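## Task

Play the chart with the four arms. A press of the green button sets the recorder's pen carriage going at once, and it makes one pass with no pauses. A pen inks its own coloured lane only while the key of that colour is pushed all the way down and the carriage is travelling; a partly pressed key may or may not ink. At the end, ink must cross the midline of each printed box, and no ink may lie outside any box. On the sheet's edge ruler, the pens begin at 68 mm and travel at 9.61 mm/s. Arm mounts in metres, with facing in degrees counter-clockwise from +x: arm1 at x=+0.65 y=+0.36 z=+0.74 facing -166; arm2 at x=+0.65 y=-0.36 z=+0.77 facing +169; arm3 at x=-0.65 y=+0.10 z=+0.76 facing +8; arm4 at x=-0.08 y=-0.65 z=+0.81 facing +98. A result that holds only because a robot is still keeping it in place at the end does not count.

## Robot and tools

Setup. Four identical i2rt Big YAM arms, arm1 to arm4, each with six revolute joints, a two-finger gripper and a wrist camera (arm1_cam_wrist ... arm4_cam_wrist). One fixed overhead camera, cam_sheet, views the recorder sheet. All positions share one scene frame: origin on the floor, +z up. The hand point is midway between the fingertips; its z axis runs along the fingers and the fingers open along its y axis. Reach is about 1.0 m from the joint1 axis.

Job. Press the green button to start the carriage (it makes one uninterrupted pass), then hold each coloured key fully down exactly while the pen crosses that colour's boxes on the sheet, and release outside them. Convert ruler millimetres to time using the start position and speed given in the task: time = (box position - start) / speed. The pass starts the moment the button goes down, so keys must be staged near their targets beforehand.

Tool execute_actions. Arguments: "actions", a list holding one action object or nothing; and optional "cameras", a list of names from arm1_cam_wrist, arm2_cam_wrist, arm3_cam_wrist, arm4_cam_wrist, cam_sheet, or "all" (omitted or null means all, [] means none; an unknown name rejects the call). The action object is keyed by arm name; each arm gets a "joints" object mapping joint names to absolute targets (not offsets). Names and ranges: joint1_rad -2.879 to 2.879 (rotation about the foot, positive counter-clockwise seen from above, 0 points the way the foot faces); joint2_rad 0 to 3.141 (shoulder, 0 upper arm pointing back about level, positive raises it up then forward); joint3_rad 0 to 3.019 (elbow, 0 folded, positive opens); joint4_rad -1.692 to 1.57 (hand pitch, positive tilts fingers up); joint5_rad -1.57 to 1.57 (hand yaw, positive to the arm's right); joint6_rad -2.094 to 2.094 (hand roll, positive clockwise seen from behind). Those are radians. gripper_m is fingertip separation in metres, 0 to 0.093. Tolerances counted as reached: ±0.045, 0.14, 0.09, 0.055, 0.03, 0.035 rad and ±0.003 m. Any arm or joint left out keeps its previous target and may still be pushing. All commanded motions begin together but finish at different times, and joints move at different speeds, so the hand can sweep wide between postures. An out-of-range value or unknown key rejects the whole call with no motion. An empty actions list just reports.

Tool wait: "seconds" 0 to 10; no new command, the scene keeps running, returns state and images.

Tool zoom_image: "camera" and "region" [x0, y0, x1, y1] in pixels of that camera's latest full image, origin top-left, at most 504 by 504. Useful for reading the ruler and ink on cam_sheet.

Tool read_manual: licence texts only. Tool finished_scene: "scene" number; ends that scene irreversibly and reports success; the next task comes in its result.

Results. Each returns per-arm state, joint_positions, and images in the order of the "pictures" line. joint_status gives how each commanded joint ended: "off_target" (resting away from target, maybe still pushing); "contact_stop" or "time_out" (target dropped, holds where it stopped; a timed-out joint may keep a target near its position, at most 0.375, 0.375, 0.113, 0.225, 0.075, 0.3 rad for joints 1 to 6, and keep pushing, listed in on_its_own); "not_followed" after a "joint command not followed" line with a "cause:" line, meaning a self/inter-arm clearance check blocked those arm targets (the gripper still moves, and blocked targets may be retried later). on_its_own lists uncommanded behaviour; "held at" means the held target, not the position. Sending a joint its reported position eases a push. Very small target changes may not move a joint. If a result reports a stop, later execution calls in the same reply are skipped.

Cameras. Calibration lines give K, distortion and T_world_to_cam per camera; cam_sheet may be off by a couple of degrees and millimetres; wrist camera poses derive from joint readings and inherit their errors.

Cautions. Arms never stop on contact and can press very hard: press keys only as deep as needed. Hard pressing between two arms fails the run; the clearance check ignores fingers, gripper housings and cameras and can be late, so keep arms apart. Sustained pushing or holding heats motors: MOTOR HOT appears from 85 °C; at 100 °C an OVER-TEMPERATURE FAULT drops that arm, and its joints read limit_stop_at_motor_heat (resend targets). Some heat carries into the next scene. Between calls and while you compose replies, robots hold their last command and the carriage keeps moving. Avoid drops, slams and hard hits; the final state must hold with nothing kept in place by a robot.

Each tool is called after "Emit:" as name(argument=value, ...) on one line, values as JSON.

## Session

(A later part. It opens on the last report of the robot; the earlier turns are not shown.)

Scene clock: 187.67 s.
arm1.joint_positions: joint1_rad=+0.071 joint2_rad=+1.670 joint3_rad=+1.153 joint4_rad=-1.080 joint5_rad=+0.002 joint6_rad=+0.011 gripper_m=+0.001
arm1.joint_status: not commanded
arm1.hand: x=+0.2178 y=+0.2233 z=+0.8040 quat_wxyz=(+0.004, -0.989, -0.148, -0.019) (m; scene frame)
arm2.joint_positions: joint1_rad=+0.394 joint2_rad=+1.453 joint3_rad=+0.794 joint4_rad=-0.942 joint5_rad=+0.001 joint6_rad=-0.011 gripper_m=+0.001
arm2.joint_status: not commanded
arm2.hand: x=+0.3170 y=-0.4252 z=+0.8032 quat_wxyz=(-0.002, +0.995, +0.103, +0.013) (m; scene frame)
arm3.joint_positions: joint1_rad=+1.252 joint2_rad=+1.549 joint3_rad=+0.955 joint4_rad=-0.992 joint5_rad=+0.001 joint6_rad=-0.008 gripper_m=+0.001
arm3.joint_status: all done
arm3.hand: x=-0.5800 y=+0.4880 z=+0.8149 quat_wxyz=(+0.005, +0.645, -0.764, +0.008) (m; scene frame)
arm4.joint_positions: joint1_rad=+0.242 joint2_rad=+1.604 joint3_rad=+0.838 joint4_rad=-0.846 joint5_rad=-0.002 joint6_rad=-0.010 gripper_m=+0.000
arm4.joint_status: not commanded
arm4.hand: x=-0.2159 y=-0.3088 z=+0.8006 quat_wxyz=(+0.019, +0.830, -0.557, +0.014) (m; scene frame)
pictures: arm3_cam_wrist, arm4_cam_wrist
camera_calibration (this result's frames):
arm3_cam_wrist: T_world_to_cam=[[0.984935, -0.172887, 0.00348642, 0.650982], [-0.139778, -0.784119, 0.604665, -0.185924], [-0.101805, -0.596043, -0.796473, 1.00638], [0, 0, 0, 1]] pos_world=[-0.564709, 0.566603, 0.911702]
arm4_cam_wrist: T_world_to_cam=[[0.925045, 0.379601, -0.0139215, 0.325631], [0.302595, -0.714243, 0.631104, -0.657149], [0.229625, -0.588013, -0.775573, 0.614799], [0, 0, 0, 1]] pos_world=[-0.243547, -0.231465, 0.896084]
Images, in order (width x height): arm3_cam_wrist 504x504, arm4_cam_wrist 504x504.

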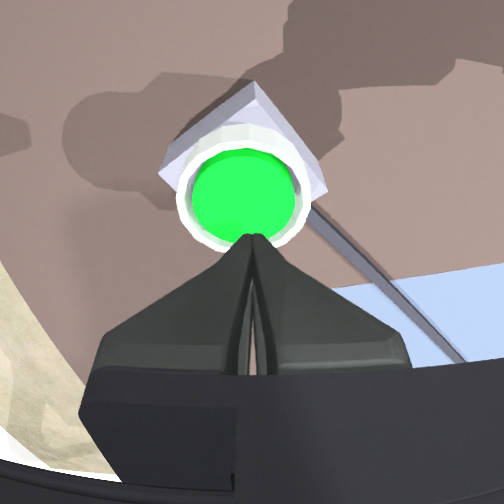

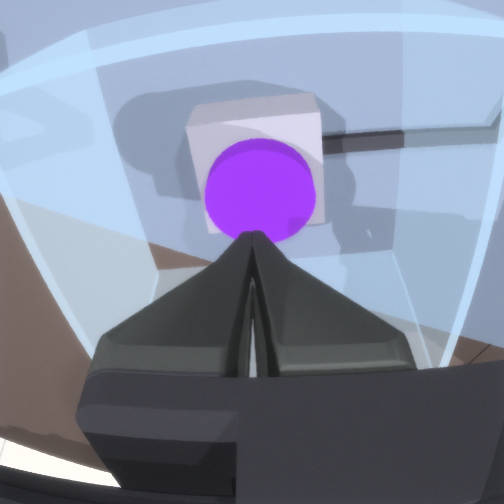

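Emit:
execute_actions(actions=[{"arm3":{"joints":{"joint2_rad":1.65,"joint3_rad":0.9,"joint4_rad":-0.88}}}], cameras=["arm3_cam_wrist","cam_sheet"])

Emit:
execute_actions(actions=[{"arm3":{"joints":{"joint2_rad":1.387,"joint3_rad":1.06,"joint4_rad":-1.225}}}], cameras=["cam_sheet"])

Emit:
execute_actions(actions=[{"arm3":{"joints":{"joint1_rad":0.389,"joint2_rad":1.6,"joint3_rad":1.29,"joint4_rad":-1.25}}}], cameras=[])

Emit:
execute_actions(actions=[{"arm3":{"joints":{"joint2_rad":1.715,"joint3_rad":1.15,"joint4_rad":-1.017}}}], cameras=["cam_sheet"])

Emit:
wait(seconds=10)

Emit:
wait(seconds=10)

Emit:
wait(seconds=3.6)

Emit:
execute_actions(actions=[{"arm1":{"joints":{"joint2_rad":1.76,"joint3_rad":1.13,"joint4_rad":-1.01}},"arm2":{"joints":{"joint2_rad":1.57,"joint3_rad":0.76,"joint4_rad":-0.87}},"arm3":{"joints":{"joint2_rad":1.82,"joint3_rad":1.1,"joint4_rad":-0.93}},"arm4":{"joints":{"joint2_rad":1.73,"joint3_rad":0.81,"joint4_rad":-0.77}}}], cameras=["cam_sheet"])

Emit:
wait(seconds=0.7)

Emit:
execute_actions(actions=[{"arm1":{"joints":{"joint2_rad":1.66,"joint3_rad":1.2,"joint4_rad":-1.09}},"arm2":{"joints":{"joint2_rad":1.454,"joint3_rad":0.83,"joint4_rad":-0.95}},"arm3":{"joints":{"joint2_rad":1.70,"joint3_rad":1.18,"joint4_rad":-1.03}},"arm4":{"joints":{"joint2_rad":1.602,"joint3_rad":0.865,"joint4_rad":-0.853}}}], cameras=["cam_sheet"])

Scene clock: 204.43 s.
arm1.joint_positions: joint1_rad=+0.071 joint2_rad=+1.670 joint3_rad=+1.153 joint4_rad=-1.080 joint5_rad=+0.002 joint6_rad=+0.011 gripper_m=+0.001
arm1.joint_status: not commanded
arm1.hand: x=+0.2178 y=+0.2233 z=+0.8040 quat_wxyz=(+0.004, -0.989, -0.148, -0.019) (m; scene frame)
arm2.joint_positions: joint1_rad=+0.394 joint2_rad=+1.453 joint3_rad=+0.794 joint4_rad=-0.942 joint5_rad=+0.001 joint6_rad=-0.011 gripper_m=+0.001
arm2.joint_status: not commanded
arm2.hand: x=+0.3170 y=-0.4252 z=+0.8032 quat_wxyz=(-0.002, +0.995, +0.103, +0.013) (m; scene frame)
arm3.joint_positions: joint1_rad=+1.252 joint2_rad=+1.621 joint3_rad=+0.915 joint4_rad=-0.892 joint5_rad=+0.001 joint6_rad=-0.008 gripper_m=+0.001
arm3.joint_status: all done
arm3.hand: x=-0.5802 y=+0.4861 z=+0.7758 quat_wxyz=(+0.009, +0.645, -0.764, +0.012) (m; scene frame)
arm4.joint_positions: joint1_rad=+0.242 joint2_rad=+1.604 joint3_rad=+0.838 joint4_rad=-0.846 joint5_rad=-0.002 joint6_rad=-0.010 gripper_m=+0.000
arm4.joint_status: not commanded
arm4.hand: x=-0.2159 y=-0.3088 z=+0.8006 quat_wxyz=(+0.019, +0.830, -0.557, +0.014) (m; scene frame)
pictures: arm3_cam_wrist, cam_sheet
camera_calibration (this result's frames):
arm3_cam_wrist: T_world_to_cam=[[0.984933, -0.1729, 0.00344187, 0.650989], [-0.138469, -0.776557, 0.614643, -0.174429], [-0.103599, -0.605859, -0.788798, 0.971811], [0, 0, 0, 1]] pos_world=[-0.564655, 0.565883, 0.871533]
Images, in order (width x height): arm3_cam_wrist 504x504, cam_sheet 504x504.

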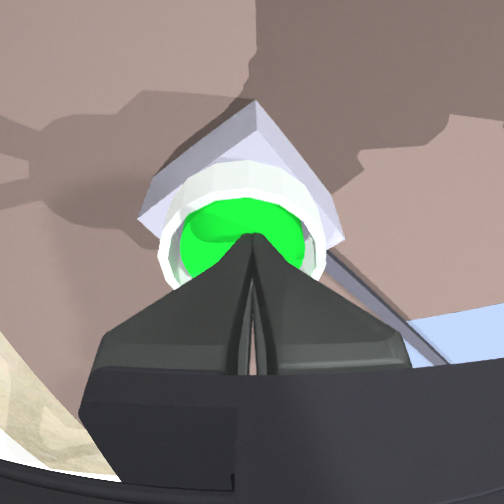

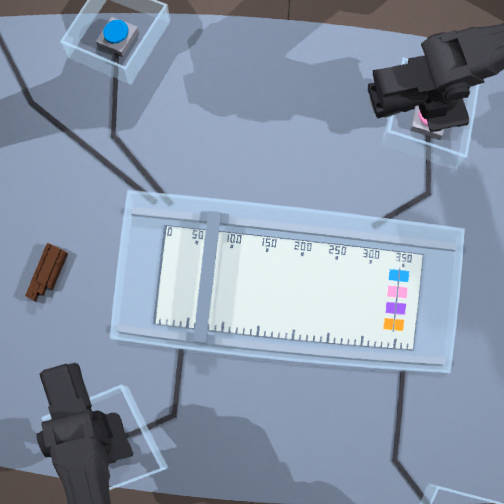

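Scene clock: 205.67 s.
arm1.joint_positions: joint1_rad=+0.071 joint2_rad=+1.670 joint3_rad=+1.153 joint4_rad=-1.080 joint5_rad=+0.002 joint6_rad=+0.011 gripper_m=+0.001
arm1.joint_status: not commanded
arm1.hand: x=+0.2178 y=+0.2233 z=+0.8040 quat_wxyz=(+0.004, -0.989, -0.148, -0.019) (m; scene frame)
arm2.joint_positions: joint1_rad=+0.394 joint2_rad=+1.453 joint3_rad=+0.794 joint4_rad=-0.942 joint5_rad=+0.001 joint6_rad=-0.011 gripper_m=+0.001
arm2.joint_status: not commanded
arm2.hand: x=+0.3170 y=-0.4252 z=+0.8032 quat_wxyz=(-0.002, +0.995, +0.103, +0.013) (m; scene frame)
arm3.joint_positions: joint1_rad=+1.252 joint2_rad=+1.375 joint3_rad=+1.036 joint4_rad=-1.214 joint5_rad=+0.001 joint6_rad=-0.008 gripper_m=+0.001
arm3.joint_status: all done
arm3.hand: x=-0.5830 y=+0.4737 z=+0.9067 quat_wxyz=(-0.008, +0.645, -0.764, -0.003) (m; scene frame)
arm4.joint_positions: joint1_rad=+0.242 joint2_rad=+1.604 joint3_rad=+0.838 joint4_rad=-0.846 joint5_rad=-0.002 joint6_rad=-0.010 gripper_m=+0.000
arm4.joint_status: not commanded
arm4.hand: x=-0.2159 y=-0.3088 z=+0.8006 quat_wxyz=(+0.019, +0.830, -0.557, +0.014) (m; scene frame)
pictures: cam_sheet
Images, in order (width x height): cam_sheet 504x504.

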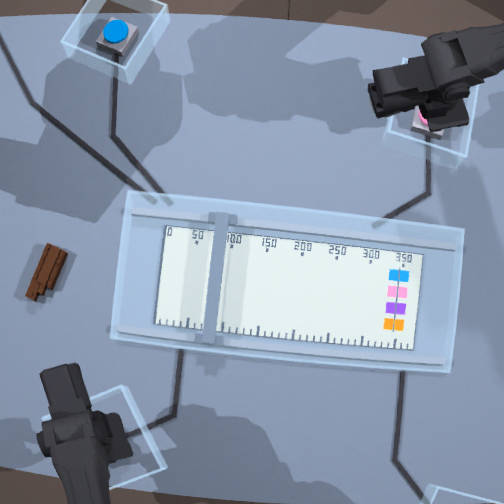

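Scene clock: 207.13 s.
arm1.joint_positions: joint1_rad=+0.071 joint2_rad=+1.670 joint3_rad=+1.153 joint4_rad=-1.080 joint5_rad=+0.002 joint6_rad=+0.011 gripper_m=+0.001
arm1.joint_status: not commanded
arm1.hand: x=+0.2178 y=+0.2233 z=+0.8040 quat_wxyz=(+0.004, -0.989, -0.148, -0.019) (m; scene frame)
arm2.joint_positions: joint1_rad=+0.394 joint2_rad=+1.453 joint3_rad=+0.794 joint4_rad=-0.942 joint5_rad=+0.001 joint6_rad=-0.011 gripper_m=+0.001
arm2.joint_status: not commanded
arm2.hand: x=+0.3170 y=-0.4252 z=+0.8032 quat_wxyz=(-0.002, +0.995, +0.103, +0.013) (m; scene frame)
arm3.joint_positions: joint1_rad=+0.388 joint2_rad=+1.604 joint3_rad=+1.251 joint4_rad=-1.246 joint5_rad=+0.001 joint6_rad=-0.008 gripper_m=+0.001
arm3.joint_status: all done
arm3.hand: x=-0.2587 y=+0.3291 z=+0.8949 quat_wxyz=(+0.012, +0.266, -0.964, +0.006) (m; scene frame)
arm4.joint_positions: joint1_rad=+0.242 joint2_rad=+1.604 joint3_rad=+0.838 joint4_rad=-0.846 joint5_rad=-0.002 joint6_rad=-0.010 gripper_m=+0.000
arm4.joint_status: not commanded
arm4.hand: x=-0.2159 y=-0.3088 z=+0.8006 quat_wxyz=(+0.019, +0.830, -0.557, +0.014) (m; scene frame)
pictures: none
No camera images: the call's "cameras" was empty. Leave "cameras" out to get every camera's image.

Scene clock: 208.17 s.
arm1.joint_positions: joint1_rad=+0.071 joint2_rad=+1.670 joint3_rad=+1.153 joint4_rad=-1.080 joint5_rad=+0.002 joint6_rad=+0.011 gripper_m=+0.001
arm1.joint_status: not commanded
arm1.hand: x=+0.2178 y=+0.2233 z=+0.8040 quat_wxyz=(+0.004, -0.989, -0.148, -0.019) (m; scene frame)
arm2.joint_positions: joint1_rad=+0.394 joint2_rad=+1.453 joint3_rad=+0.794 joint4_rad=-0.942 joint5_rad=+0.001 joint6_rad=-0.011 gripper_m=+0.001
arm2.joint_status: not commanded
arm2.hand: x=+0.3170 y=-0.4252 z=+0.8032 quat_wxyz=(-0.002, +0.995, +0.103, +0.013) (m; scene frame)
arm3.joint_positions: joint1_rad=+0.388 joint2_rad=+1.724 joint3_rad=+1.143 joint4_rad=-1.028 joint5_rad=+0.001 joint6_rad=-0.008 gripper_m=+0.001
arm3.joint_status: all done
arm3.hand: x=-0.2558 y=+0.3303 z=+0.8050 quat_wxyz=(+0.016, +0.266, -0.964, +0.007) (m; scene frame)
arm4.joint_positions: joint1_rad=+0.242 joint2_rad=+1.604 joint3_rad=+0.838 joint4_rad=-0.846 joint5_rad=-0.002 joint6_rad=-0.010 gripper_m=+0.000
arm4.joint_status: not commanded
arm4.hand: x=-0.2159 y=-0.3088 z=+0.8006 quat_wxyz=(+0.019, +0.830, -0.557, +0.014) (m; scene frame)
pictures: cam_sheet
Images, in order (width x height): cam_sheet 504x504.

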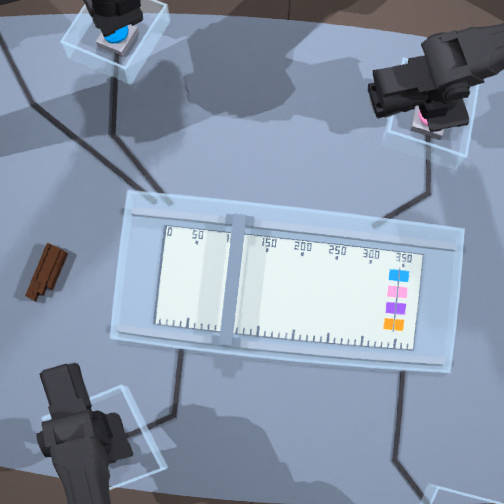

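Scene clock: 218.17 s.
arm1.joint_positions: joint1_rad=+0.071 joint2_rad=+1.670 joint3_rad=+1.153 joint4_rad=-1.080 joint5_rad=+0.002 joint6_rad=+0.011 gripper_m=+0.001
arm1.joint_status: not commanded
arm1.hand: x=+0.2178 y=+0.2233 z=+0.8040 quat_wxyz=(+0.004, -0.989, -0.148, -0.019) (m; scene frame)
arm2.joint_positions: joint1_rad=+0.394 joint2_rad=+1.453 joint3_rad=+0.794 joint4_rad=-0.942 joint5_rad=+0.001 joint6_rad=-0.011 gripper_m=+0.001
arm2.joint_status: not commanded
arm2.hand: x=+0.3170 y=-0.4252 z=+0.8032 quat_wxyz=(-0.002, +0.995, +0.103, +0.013) (m; scene frame)
arm3.joint_positions: joint1_rad=+0.388 joint2_rad=+1.724 joint3_rad=+1.143 joint4_rad=-1.028 joint5_rad=+0.001 joint6_rad=-0.008 gripper_m=+0.001
arm3.joint_status: all done
arm3.hand: x=-0.2558 y=+0.3303 z=+0.8050 quat_wxyz=(+0.016, +0.266, -0.964, +0.007) (m; scene frame)
arm4.joint_positions: joint1_rad=+0.242 joint2_rad=+1.604 joint3_rad=+0.838 joint4_rad=-0.846 joint5_rad=-0.002 joint6_rad=-0.010 gripper_m=+0.000
arm4.joint_status: not commanded
arm4.hand: x=-0.2159 y=-0.3088 z=+0.8006 quat_wxyz=(+0.019, +0.830, -0.557, +0.014) (m; scene frame)
wait: 10.00 s; at rest by 0.27 s
pictures: arm1_cam_wrist, arm2_cam_wrist, arm3_cam_wrist, arm4_cam_wrist, cam_sheet
camera_calibration (this result's frames):
arm1_cam_wrist: T_world_to_cam=[[-0.302514, 0.953139, -0.00324571, -0.141451], [0.753642, 0.241278, 0.611399, -0.701089], [0.583532, 0.182511, -0.791316, 0.593947], [0, 0, 0, 1]] pos_world=[0.138992, 0.195579, 0.898186]
arm2_cam_wrist: T_world_to_cam=[[-0.178048, 0.984021, 0.00114692, 0.472155], [0.781024, 0.140608, 0.608466, -0.673209], [0.598582, 0.109232, -0.793579, 0.615619], [0, 0, 0, 1]] pos_world=[0.241359, -0.437197, 0.897626]
arm3_cam_wrist: T_world_to_cam=[[0.508076, -0.861308, 0.00260907, 0.410578], [-0.677048, -0.397507, 0.61935, -0.535263], [-0.532414, -0.316444, -0.78511, 0.725797], [0, 0, 0, 1]] pos_world=[-0.184579, 0.370537, 0.900275]
arm4_cam_wrist: T_world_to_cam=[[0.925045, 0.379601, -0.0139215, 0.325631], [0.302595, -0.714243, 0.631104, -0.657149], [0.229625, -0.588013, -0.775573, 0.614799], [0, 0, 0, 1]] pos_world=[-0.243547, -0.231465, 0.896084]
Images, in order (width x height): arm1_cam_wrist 504x504, arm2_cam_wrist 504x504, arm3_cam_wrist 504x504, arm4_cam_wrist 504x504, cam_sheet 504x504.

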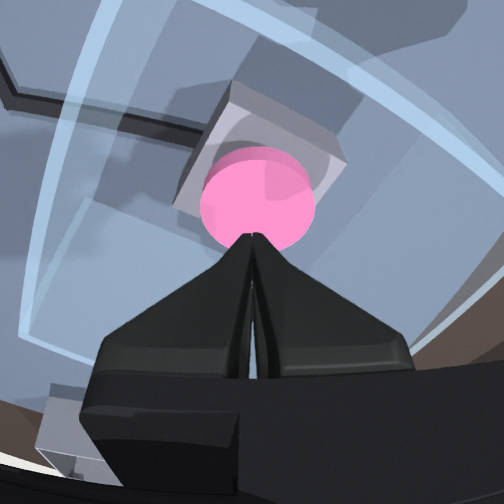

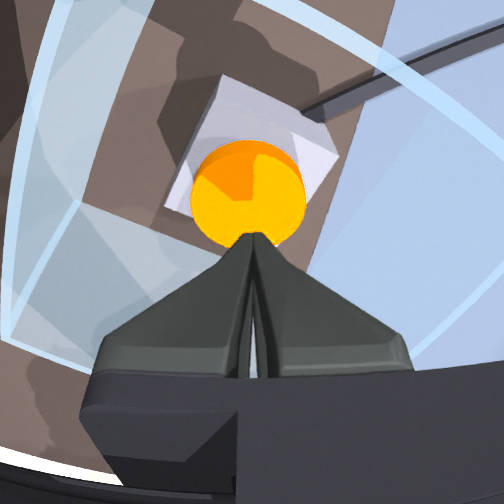

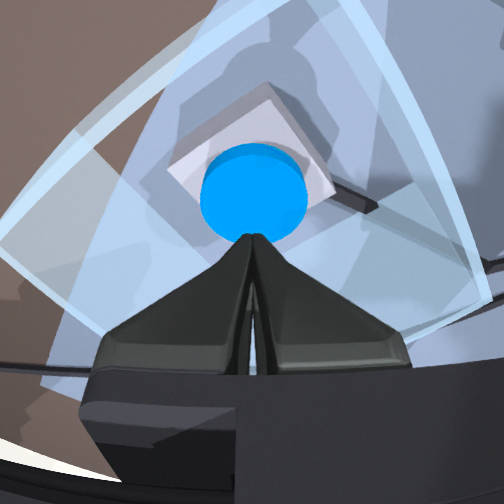

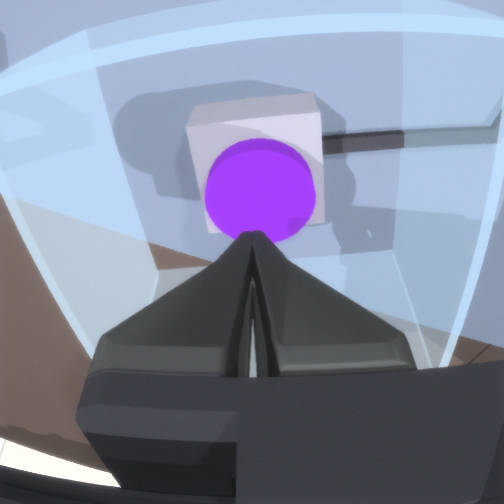

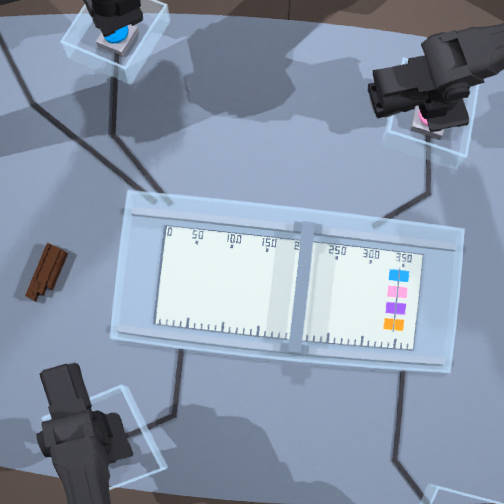

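Scene clock: 228.17 s.
arm1.joint_positions: joint1_rad=+0.071 joint2_rad=+1.670 joint3_rad=+1.153 joint4_rad=-1.080 joint5_rad=+0.002 joint6_rad=+0.011 gripper_m=+0.001
arm1.joint_status: not commanded
arm1.hand: x=+0.2178 y=+0.2233 z=+0.8040 quat_wxyz=(+0.004, -0.989, -0.148, -0.019) (m; scene frame)
arm2.joint_positions: joint1_rad=+0.394 joint2_rad=+1.453 joint3_rad=+0.794 joint4_rad=-0.942 joint5_rad=+0.001 joint6_rad=-0.011 gripper_m=+0.001
arm2.joint_status: not commanded
arm2.hand: x=+0.3170 y=-0.4252 z=+0.8032 quat_wxyz=(-0.002, +0.995, +0.103, +0.013) (m; scene frame)
arm3.joint_positions: joint1_rad=+0.388 joint2_rad=+1.724 joint3_rad=+1.143 joint4_rad=-1.028 joint5_rad=+0.001 joint6_rad=-0.008 gripper_m=+0.001
arm3.joint_status: all done
arm3.hand: x=-0.2558 y=+0.3303 z=+0.8050 quat_wxyz=(+0.016, +0.266, -0.964, +0.007) (m; scene frame)
arm4.joint_positions: joint1_rad=+0.242 joint2_rad=+1.604 joint3_rad=+0.838 joint4_rad=-0.846 joint5_rad=-0.002 joint6_rad=-0.010 gripper_m=+0.000
arm4.joint_status: not commanded
arm4.hand: x=-0.2159 y=-0.3088 z=+0.8006 quat_wxyz=(+0.019, +0.830, -0.557, +0.014) (m; scene frame)
wait: 10.00 s; at rest by 0.27 s
pictures: arm1_cam_wrist, arm2_cam_wrist, arm3_cam_wrist, arm4_cam_wrist, cam_sheet
camera_calibration (this result's frames):
arm1_cam_wrist: T_world_to_cam=[[-0.302514, 0.953139, -0.00324571, -0.141451], [0.753642, 0.241278, 0.611399, -0.701089], [0.583532, 0.182511, -0.791316, 0.593947], [0, 0, 0, 1]] pos_world=[0.138992, 0.195579, 0.898186]
arm2_cam_wrist: T_world_to_cam=[[-0.178048, 0.984021, 0.00114692, 0.472155], [0.781024, 0.140608, 0.608466, -0.673209], [0.598582, 0.109232, -0.793579, 0.615619], [0, 0, 0, 1]] pos_world=[0.241359, -0.437197, 0.897626]
arm3_cam_wrist: T_world_to_cam=[[0.508076, -0.861308, 0.00260907, 0.410578], [-0.677048, -0.397507, 0.61935, -0.535263], [-0.532414, -0.316444, -0.78511, 0.725797], [0, 0, 0, 1]] pos_world=[-0.184579, 0.370537, 0.900275]
arm4_cam_wrist: T_world_to_cam=[[0.925045, 0.379601, -0.0139215, 0.325631], [0.302595, -0.714243, 0.631104, -0.657149], [0.229625, -0.588013, -0.775573, 0.614799], [0, 0, 0, 1]] pos_world=[-0.243547, -0.231465, 0.896084]
Images, in order (width x height): arm1_cam_wrist 504x504, arm2_cam_wrist 504x504, arm3_cam_wrist 504x504, arm4_cam_wrist 504x504, cam_sheet 504x504.

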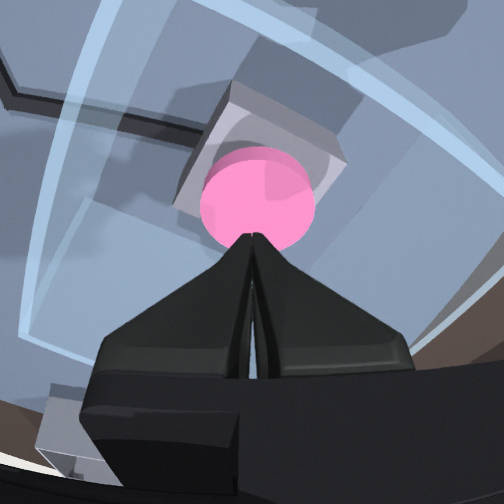

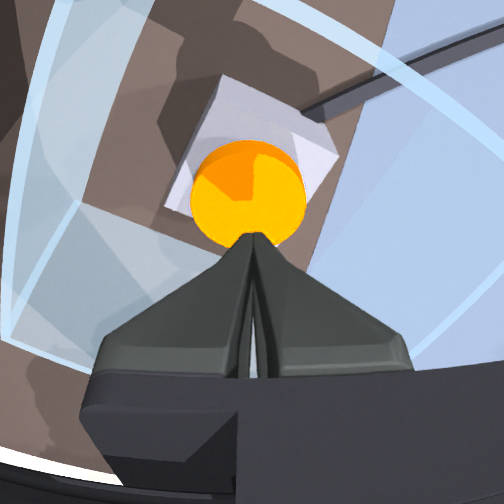

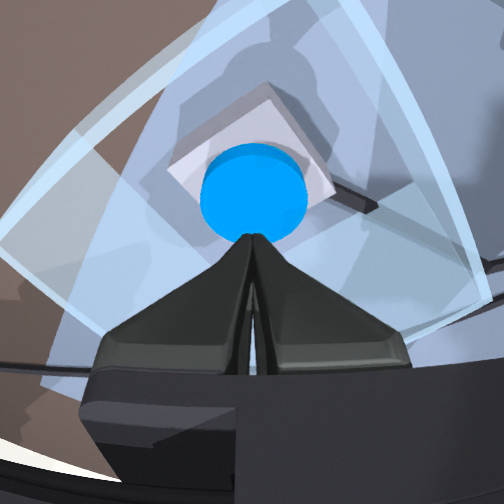

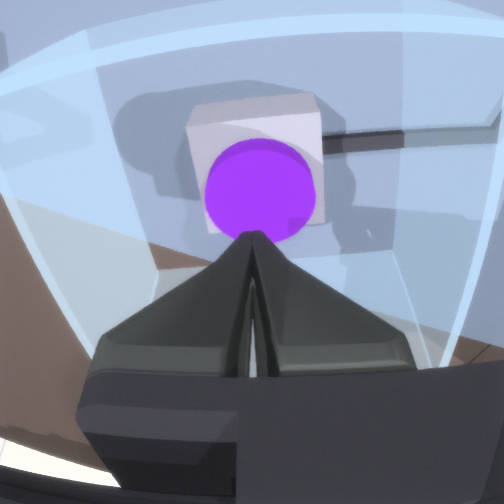

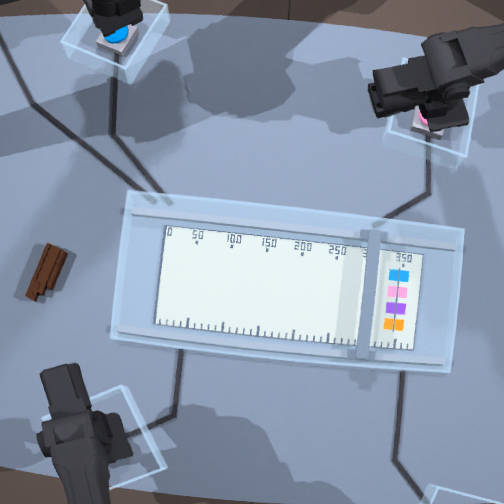

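Scene clock: 231.77 s.
arm1.joint_positions: joint1_rad=+0.071 joint2_rad=+1.670 joint3_rad=+1.153 joint4_rad=-1.080 joint5_rad=+0.002 joint6_rad=+0.011 gripper_m=+0.001
arm1.joint_status: not commanded
arm1.hand: x=+0.2178 y=+0.2233 z=+0.8040 quat_wxyz=(+0.004, -0.989, -0.148, -0.019) (m; scene frame)
arm2.joint_positions: joint1_rad=+0.394 joint2_rad=+1.453 joint3_rad=+0.794 joint4_rad=-0.942 joint5_rad=+0.001 joint6_rad=-0.011 gripper_m=+0.001
arm2.joint_status: not commanded
arm2.hand: x=+0.3170 y=-0.4252 z=+0.8032 quat_wxyz=(-0.002, +0.995, +0.103, +0.013) (m; scene frame)
arm3.joint_positions: joint1_rad=+0.388 joint2_rad=+1.724 joint3_rad=+1.143 joint4_rad=-1.028 joint5_rad=+0.001 joint6_rad=-0.008 gripper_m=+0.001
arm3.joint_status: all done
arm3.hand: x=-0.2558 y=+0.3303 z=+0.8050 quat_wxyz=(+0.016, +0.266, -0.964, +0.007) (m; scene frame)
arm4.joint_positions: joint1_rad=+0.242 joint2_rad=+1.604 joint3_rad=+0.838 joint4_rad=-0.846 joint5_rad=-0.002 joint6_rad=-0.010 gripper_m=+0.000
arm4.joint_status: not commanded
arm4.hand: x=-0.2159 y=-0.3088 z=+0.8006 quat_wxyz=(+0.019, +0.830, -0.557, +0.014) (m; scene frame)
wait: 3.60 s; at rest by 0.27 s
pictures: arm1_cam_wrist, arm2_cam_wrist, arm3_cam_wrist, arm4_cam_wrist, cam_sheet
camera_calibration (this result's frames):
arm1_cam_wrist: T_world_to_cam=[[-0.302514, 0.953139, -0.00324571, -0.141451], [0.753642, 0.241278, 0.611399, -0.701089], [0.583532, 0.182511, -0.791316, 0.593947], [0, 0, 0, 1]] pos_world=[0.138992, 0.195579, 0.898186]
arm2_cam_wrist: T_world_to_cam=[[-0.178048, 0.984021, 0.00114692, 0.472155], [0.781024, 0.140608, 0.608466, -0.673209], [0.598582, 0.109232, -0.793579, 0.615619], [0, 0, 0, 1]] pos_world=[0.241359, -0.437197, 0.897626]
arm3_cam_wrist: T_world_to_cam=[[0.508076, -0.861308, 0.00260907, 0.410578], [-0.677048, -0.397507, 0.61935, -0.535263], [-0.532414, -0.316444, -0.78511, 0.725797], [0, 0, 0, 1]] pos_world=[-0.184579, 0.370537, 0.900275]
arm4_cam_wrist: T_world_to_cam=[[0.925045, 0.379601, -0.0139215, 0.325631], [0.302595, -0.714243, 0.631104, -0.657149], [0.229625, -0.588013, -0.775573, 0.614799], [0, 0, 0, 1]] pos_world=[-0.243547, -0.231465, 0.896084]
Images, in order (width x height): arm1_cam_wrist 504x504, arm2_cam_wrist 504x504, arm3_cam_wrist 504x504, arm4_cam_wrist 504x504, cam_sheet 504x504.

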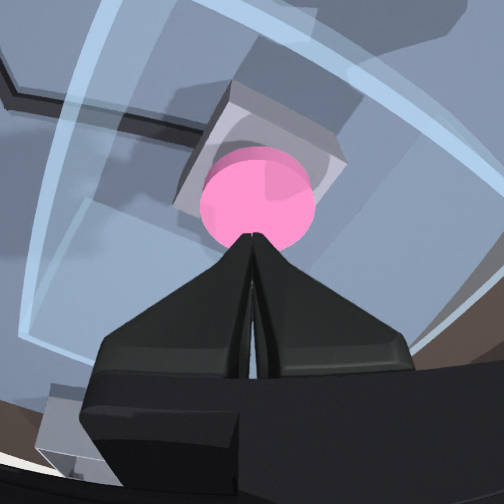

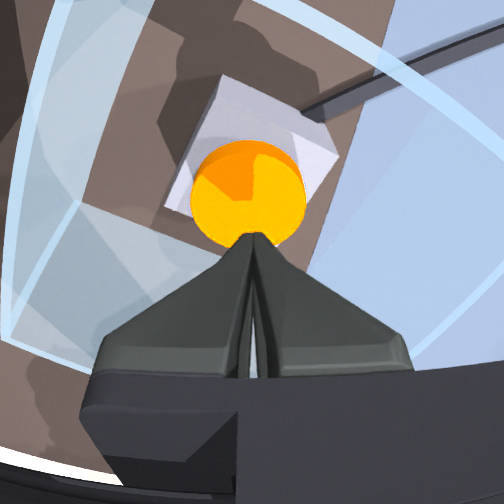

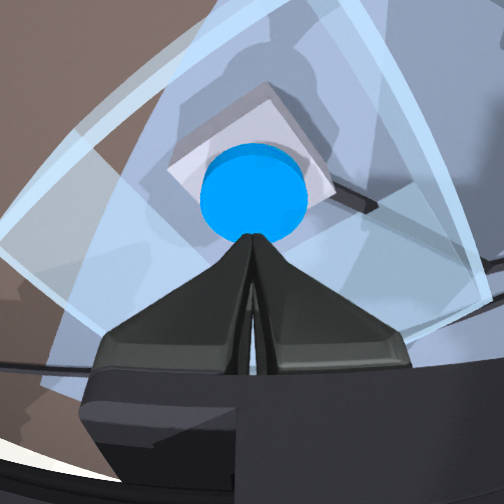

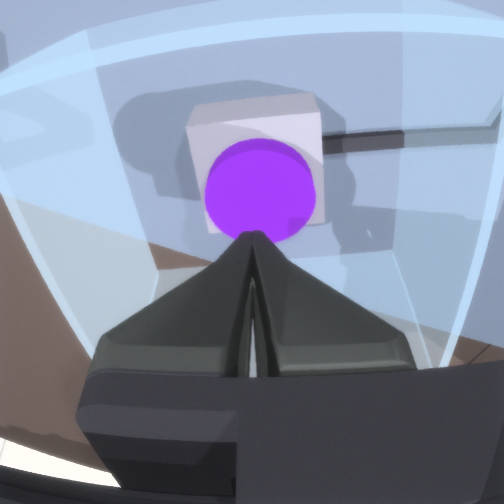

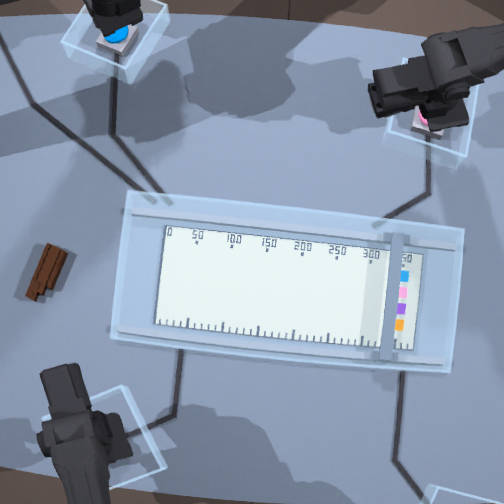

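Scene clock: 232.53 s.
arm1.joint_positions: joint1_rad=+0.071 joint2_rad=+1.723 joint3_rad=+1.152 joint4_rad=-1.018 joint5_rad=+0.002 joint6_rad=+0.011 gripper_m=+0.001
arm1.joint_status: all done
arm1.hand: x=+0.2079 y=+0.2201 z=+0.7800 quat_wxyz=(+0.003, -0.989, -0.148, -0.015) (m; scene frame)
arm2.joint_positions: joint1_rad=+0.394 joint2_rad=+1.519 joint3_rad=+0.786 joint4_rad=-0.884 joint5_rad=+0.001 joint6_rad=-0.011 gripper_m=+0.001
arm2.joint_status: all done
arm2.hand: x=+0.3136 y=-0.4259 z=+0.7794 quat_wxyz=(-0.003, +0.994, +0.103, +0.021) (m; scene frame)
arm3.joint_positions: joint1_rad=+0.388 joint2_rad=+1.779 joint3_rad=+1.118 joint4_rad=-0.941 joint5_rad=+0.001 joint6_rad=-0.008 gripper_m=+0.001
arm3.joint_status: all done
arm3.hand: x=-0.2527 y=+0.3320 z=+0.7723 quat_wxyz=(+0.014, +0.266, -0.964, +0.006) (m; scene frame)
arm4.joint_positions: joint1_rad=+0.242 joint2_rad=+1.684 joint3_rad=+0.828 joint4_rad=-0.782 joint5_rad=-0.002 joint6_rad=-0.010 gripper_m=+0.000
arm4.joint_status: all done
arm4.hand: x=-0.2157 y=-0.3102 z=+0.7696 quat_wxyz=(+0.026, +0.830, -0.556, +0.025) (m; scene frame)
pictures: cam_sheet
Images, in order (width x height): cam_sheet 504x504.

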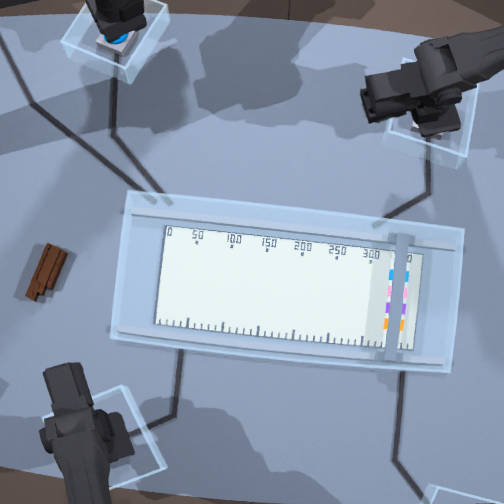

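Scene clock: 233.23 s.
arm1.joint_positions: joint1_rad=+0.071 joint2_rad=+1.723 joint3_rad=+1.152 joint4_rad=-1.018 joint5_rad=+0.002 joint6_rad=+0.011 gripper_m=+0.001
arm1.joint_status: all done
arm1.hand: x=+0.2079 y=+0.2201 z=+0.7800 quat_wxyz=(+0.003, -0.989, -0.148, -0.015) (m; scene frame)
arm2.joint_positions: joint1_rad=+0.394 joint2_rad=+1.519 joint3_rad=+0.786 joint4_rad=-0.884 joint5_rad=+0.001 joint6_rad=-0.011 gripper_m=+0.001
arm2.joint_status: all done
arm2.hand: x=+0.3136 y=-0.4259 z=+0.7794 quat_wxyz=(-0.003, +0.994, +0.103, +0.021) (m; scene frame)
arm3.joint_positions: joint1_rad=+0.388 joint2_rad=+1.779 joint3_rad=+1.118 joint4_rad=-0.941 joint5_rad=+0.001 joint6_rad=-0.008 gripper_m=+0.001
arm3.joint_status: all done
arm3.hand: x=-0.2527 y=+0.3320 z=+0.7723 quat_wxyz=(+0.014, +0.266, -0.964, +0.006) (m; scene frame)
arm4.joint_positions: joint1_rad=+0.242 joint2_rad=+1.684 joint3_rad=+0.828 joint4_rad=-0.782 joint5_rad=-0.002 joint6_rad=-0.010 gripper_m=+0.000
arm4.joint_status: all done
arm4.hand: x=-0.2157 y=-0.3102 z=+0.7696 quat_wxyz=(+0.026, +0.830, -0.556, +0.025) (m; scene frame)
wait: 0.70 s; at rest by 0.27 s
pictures: arm1_cam_wrist, arm2_cam_wrist, arm3_cam_wrist, arm4_cam_wrist, cam_sheet
camera_calibration (this result's frames):
arm1_cam_wrist: T_world_to_cam=[[-0.302529, 0.953135, -0.00325397, -0.141478], [0.758067, 0.24268, 0.605344, -0.674768], [0.577764, 0.180667, -0.795957, 0.586511], [0, 0, 0, 1]] pos_world=[0.129853, 0.192637, 0.874844]
arm2_cam_wrist: T_world_to_cam=[[-0.178063, 0.984018, 0.00139615, 0.472041], [0.771826, 0.138785, 0.620502, -0.663288], [0.610392, 0.111566, -0.784203, 0.588836], [0, 0, 0, 1]] pos_world=[0.236575, -0.438137, 0.87268]
arm3_cam_wrist: T_world_to_cam=[[0.508083, -0.861304, 0.00262701, 0.410506], [-0.680085, -0.399307, 0.614848, -0.508914], [-0.528522, -0.31418, -0.788641, 0.705321], [0, 0, 0, 1]] pos_world=[-0.181899, 0.371956, 0.868071]
arm4_cam_wrist: T_world_to_cam=[[0.925045, 0.379593, -0.0141887, 0.325843], [0.296693, -0.698689, 0.651005, -0.650443], [0.237203, -0.606419, -0.758941, 0.572979], [0, 0, 0, 1]] pos_world=[-0.24435, -0.230679, 0.862921]
Images, in order (width x height): arm1_cam_wrist 504x504, arm2_cam_wrist 504x504, arm3_cam_wrist 504x504, arm4_cam_wrist 504x504, cam_sheet 504x504.

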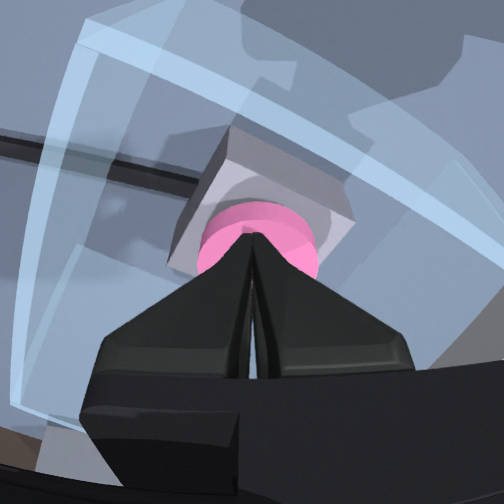

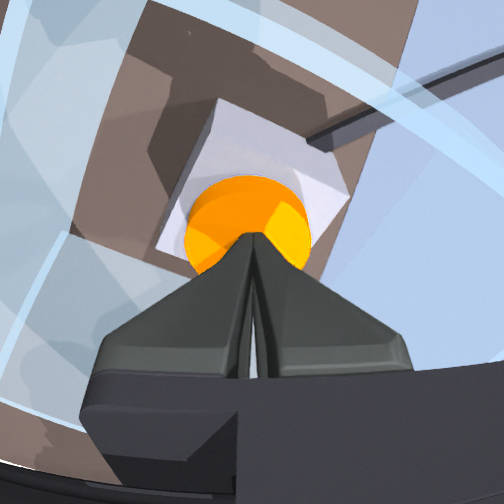

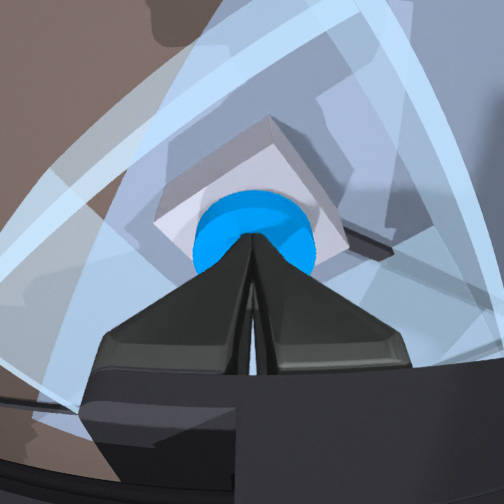

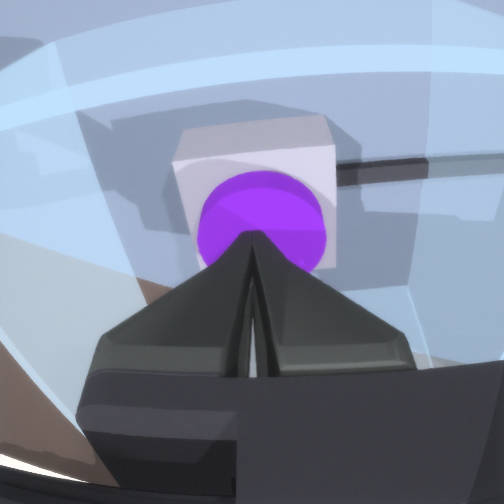

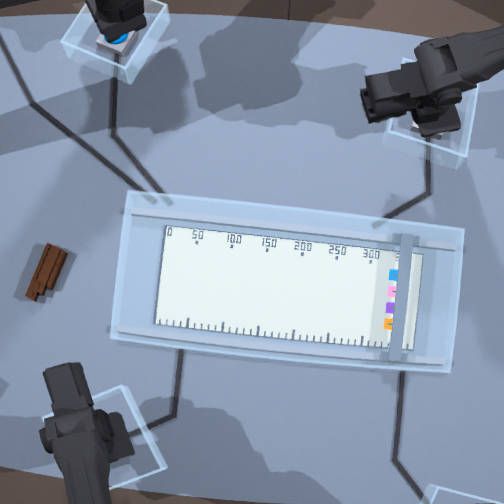

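Scene clock: 234.17 s.
arm1.joint_positions: joint1_rad=+0.071 joint2_rad=+1.670 joint3_rad=+1.153 joint4_rad=-1.079 joint5_rad=+0.002 joint6_rad=+0.011 gripper_m=+0.001
arm1.joint_status: all done
arm1.hand: x=+0.2175 y=+0.2232 z=+0.8041 quat_wxyz=(+0.004, -0.989, -0.148, -0.019) (m; scene frame)
arm2.joint_positions: joint1_rad=+0.394 joint2_rad=+1.453 joint3_rad=+0.794 joint4_rad=-0.942 joint5_rad=+0.001 joint6_rad=-0.011 gripper_m=+0.001
arm2.joint_status: all done
arm2.hand: x=+0.3170 y=-0.4252 z=+0.8033 quat_wxyz=(-0.002, +0.995, +0.103, +0.013) (m; scene frame)
arm3.joint_positions: joint1_rad=+0.388 joint2_rad=+1.695 joint3_rad=+1.143 joint4_rad=-1.020 joint5_rad=+0.001 joint6_rad=-0.008 gripper_m=+0.001
arm3.joint_status: all done
arm3.hand: x=-0.2520 y=+0.3326 z=+0.8176 quat_wxyz=(-0.001, +0.266, -0.964, +0.002) (m; scene frame)
arm4.joint_positions: joint1_rad=+0.242 joint2_rad=+1.603 joint3_rad=+0.838 joint4_rad=-0.846 joint5_rad=-0.002 joint6_rad=-0.010 gripper_m=+0.000
arm4.joint_status: all done
arm4.hand: x=-0.2159 y=-0.3085 z=+0.8008 quat_wxyz=(+0.019, +0.830, -0.557, +0.014) (m; scene frame)
pictures: cam_sheet
Images, in order (width x height): cam_sheet 504x504.

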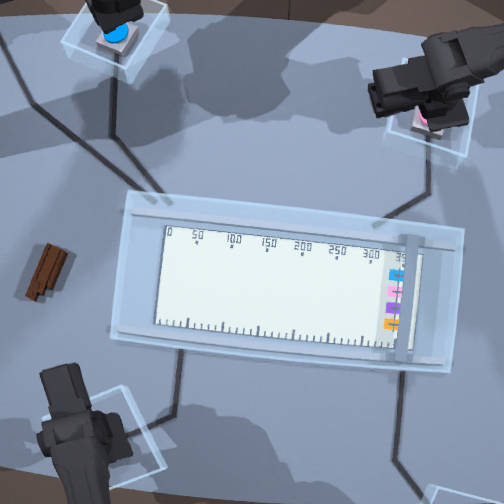

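Emit:
wait(seconds=3)

Emit:
zoom_image(camera="cam_sheet", region=[340, 240, 460, 360])

Scene clock: 238.67 s.
arm1.joint_positions: joint1_rad=+0.071 joint2_rad=+1.670 joint3_rad=+1.153 joint4_rad=-1.079 joint5_rad=+0.002 joint6_rad=+0.011 gripper_m=+0.001
arm1.joint_status: all done
arm1.hand: x=+0.2175 y=+0.2232 z=+0.8041 quat_wxyz=(+0.004, -0.989, -0.148, -0.019) (m; scene frame)
arm2.joint_positions: joint1_rad=+0.394 joint2_rad=+1.453 joint3_rad=+0.794 joint4_rad=-0.942 joint5_rad=+0.001 joint6_rad=-0.011 gripper_m=+0.001
arm2.joint_status: all done
arm2.hand: x=+0.3170 y=-0.4252 z=+0.8033 quat_wxyz=(-0.002, +0.995, +0.103, +0.013) (m; scene frame)
arm3.joint_positions: joint1_rad=+0.388 joint2_rad=+1.695 joint3_rad=+1.143 joint4_rad=-1.020 joint5_rad=+0.001 joint6_rad=-0.008 gripper_m=+0.001
arm3.joint_status: all done
arm3.hand: x=-0.2520 y=+0.3326 z=+0.8176 quat_wxyz=(-0.001, +0.266, -0.964, +0.002) (m; scene frame)
arm4.joint_positions: joint1_rad=+0.242 joint2_rad=+1.603 joint3_rad=+0.838 joint4_rad=-0.846 joint5_rad=-0.002 joint6_rad=-0.010 gripper_m=+0.000
arm4.joint_status: all done
arm4.hand: x=-0.2159 y=-0.3085 z=+0.8008 quat_wxyz=(+0.019, +0.830, -0.557, +0.014) (m; scene frame)
wait: 3.00 s; at rest from the start
pictures: arm1_cam_wrist, arm2_cam_wrist, arm3_cam_wrist, arm4_cam_wrist, cam_sheet
camera_calibration (this result's frames):
arm1_cam_wrist: T_world_to_cam=[[-0.302516, 0.953139, -0.00324654, -0.14145], [0.754086, 0.241419, 0.610795, -0.700597], [0.582956, 0.182327, -0.791782, 0.594741], [0, 0, 0, 1]] pos_world=[0.138812, 0.195521, 0.898368]
arm2_cam_wrist: T_world_to_cam=[[-0.178047, 0.984021, 0.00114069, 0.472161], [0.781251, 0.140654, 0.608164, -0.673064], [0.598285, 0.109173, -0.793811, 0.615993], [0, 0, 0, 1]] pos_world=[0.241359, -0.437197, 0.897776]
arm3_cam_wrist: T_world_to_cam=[[0.50812, -0.861282, 0.00272468, 0.41049], [-0.696101, -0.408803, 0.59019, -0.516773], [-0.507206, -0.301784, -0.80726, 0.75803], [0, 0, 0, 1]] pos_world=[-0.183827, 0.371051, 0.915802]
arm4_cam_wrist: T_world_to_cam=[[0.925045, 0.379602, -0.0139136, 0.325622], [0.302765, -0.714694, 0.630513, -0.656732], [0.2294, -0.587465, -0.776054, 0.61564], [0, 0, 0, 1]] pos_world=[-0.243607, -0.231302, 0.896379]
Images, in order (width x height): arm1_cam_wrist 504x504, arm2_cam_wrist 504x504, arm3_cam_wrist 504x504, arm4_cam_wrist 504x504, cam_sheet 504x504.

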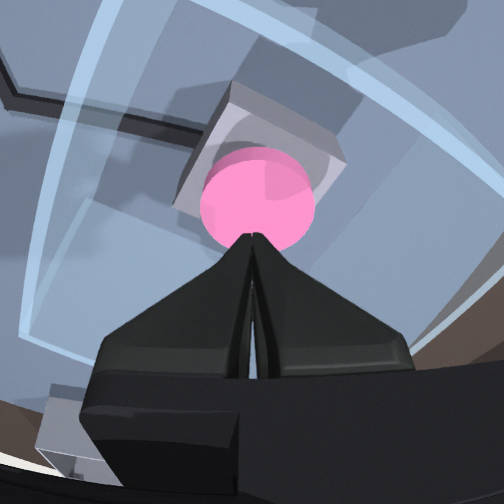

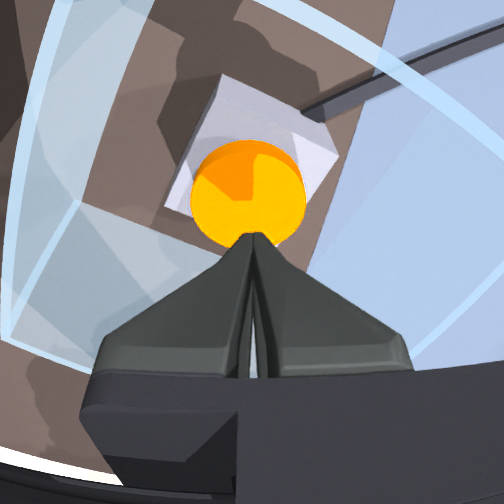

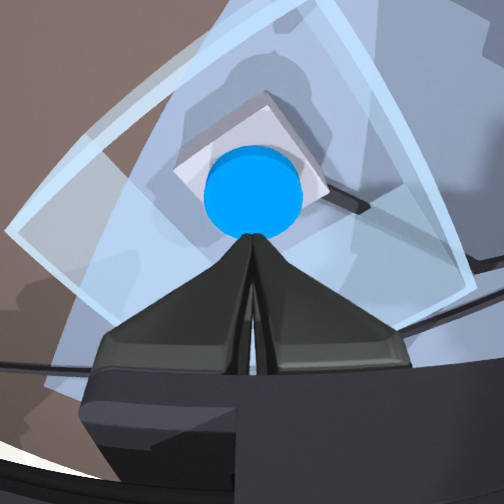

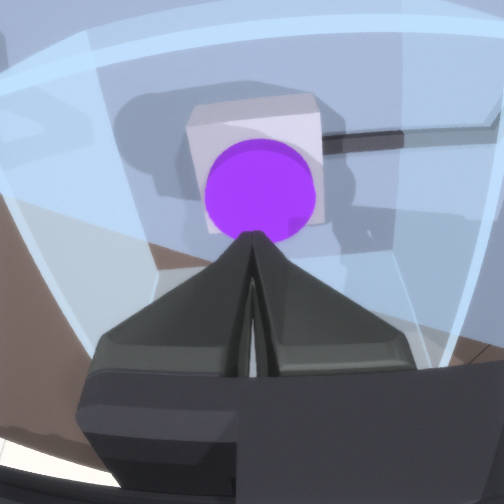

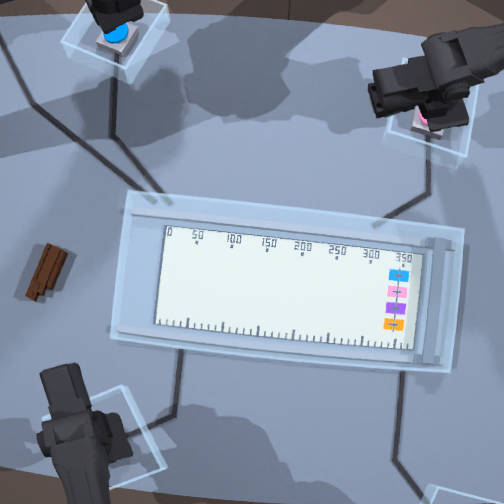

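Region (340, 240, 460, 360) of cam_sheet's 504x504 image, scaled by 4.200, with more detail than that image has.

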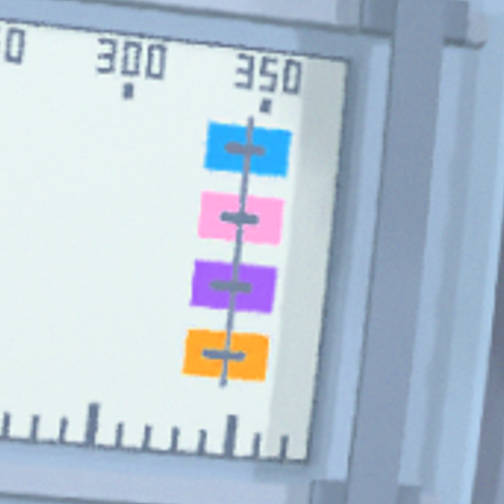

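All four cross the line.

Emit:
finished_scene(scene=1)

The scene is finished: the task was done.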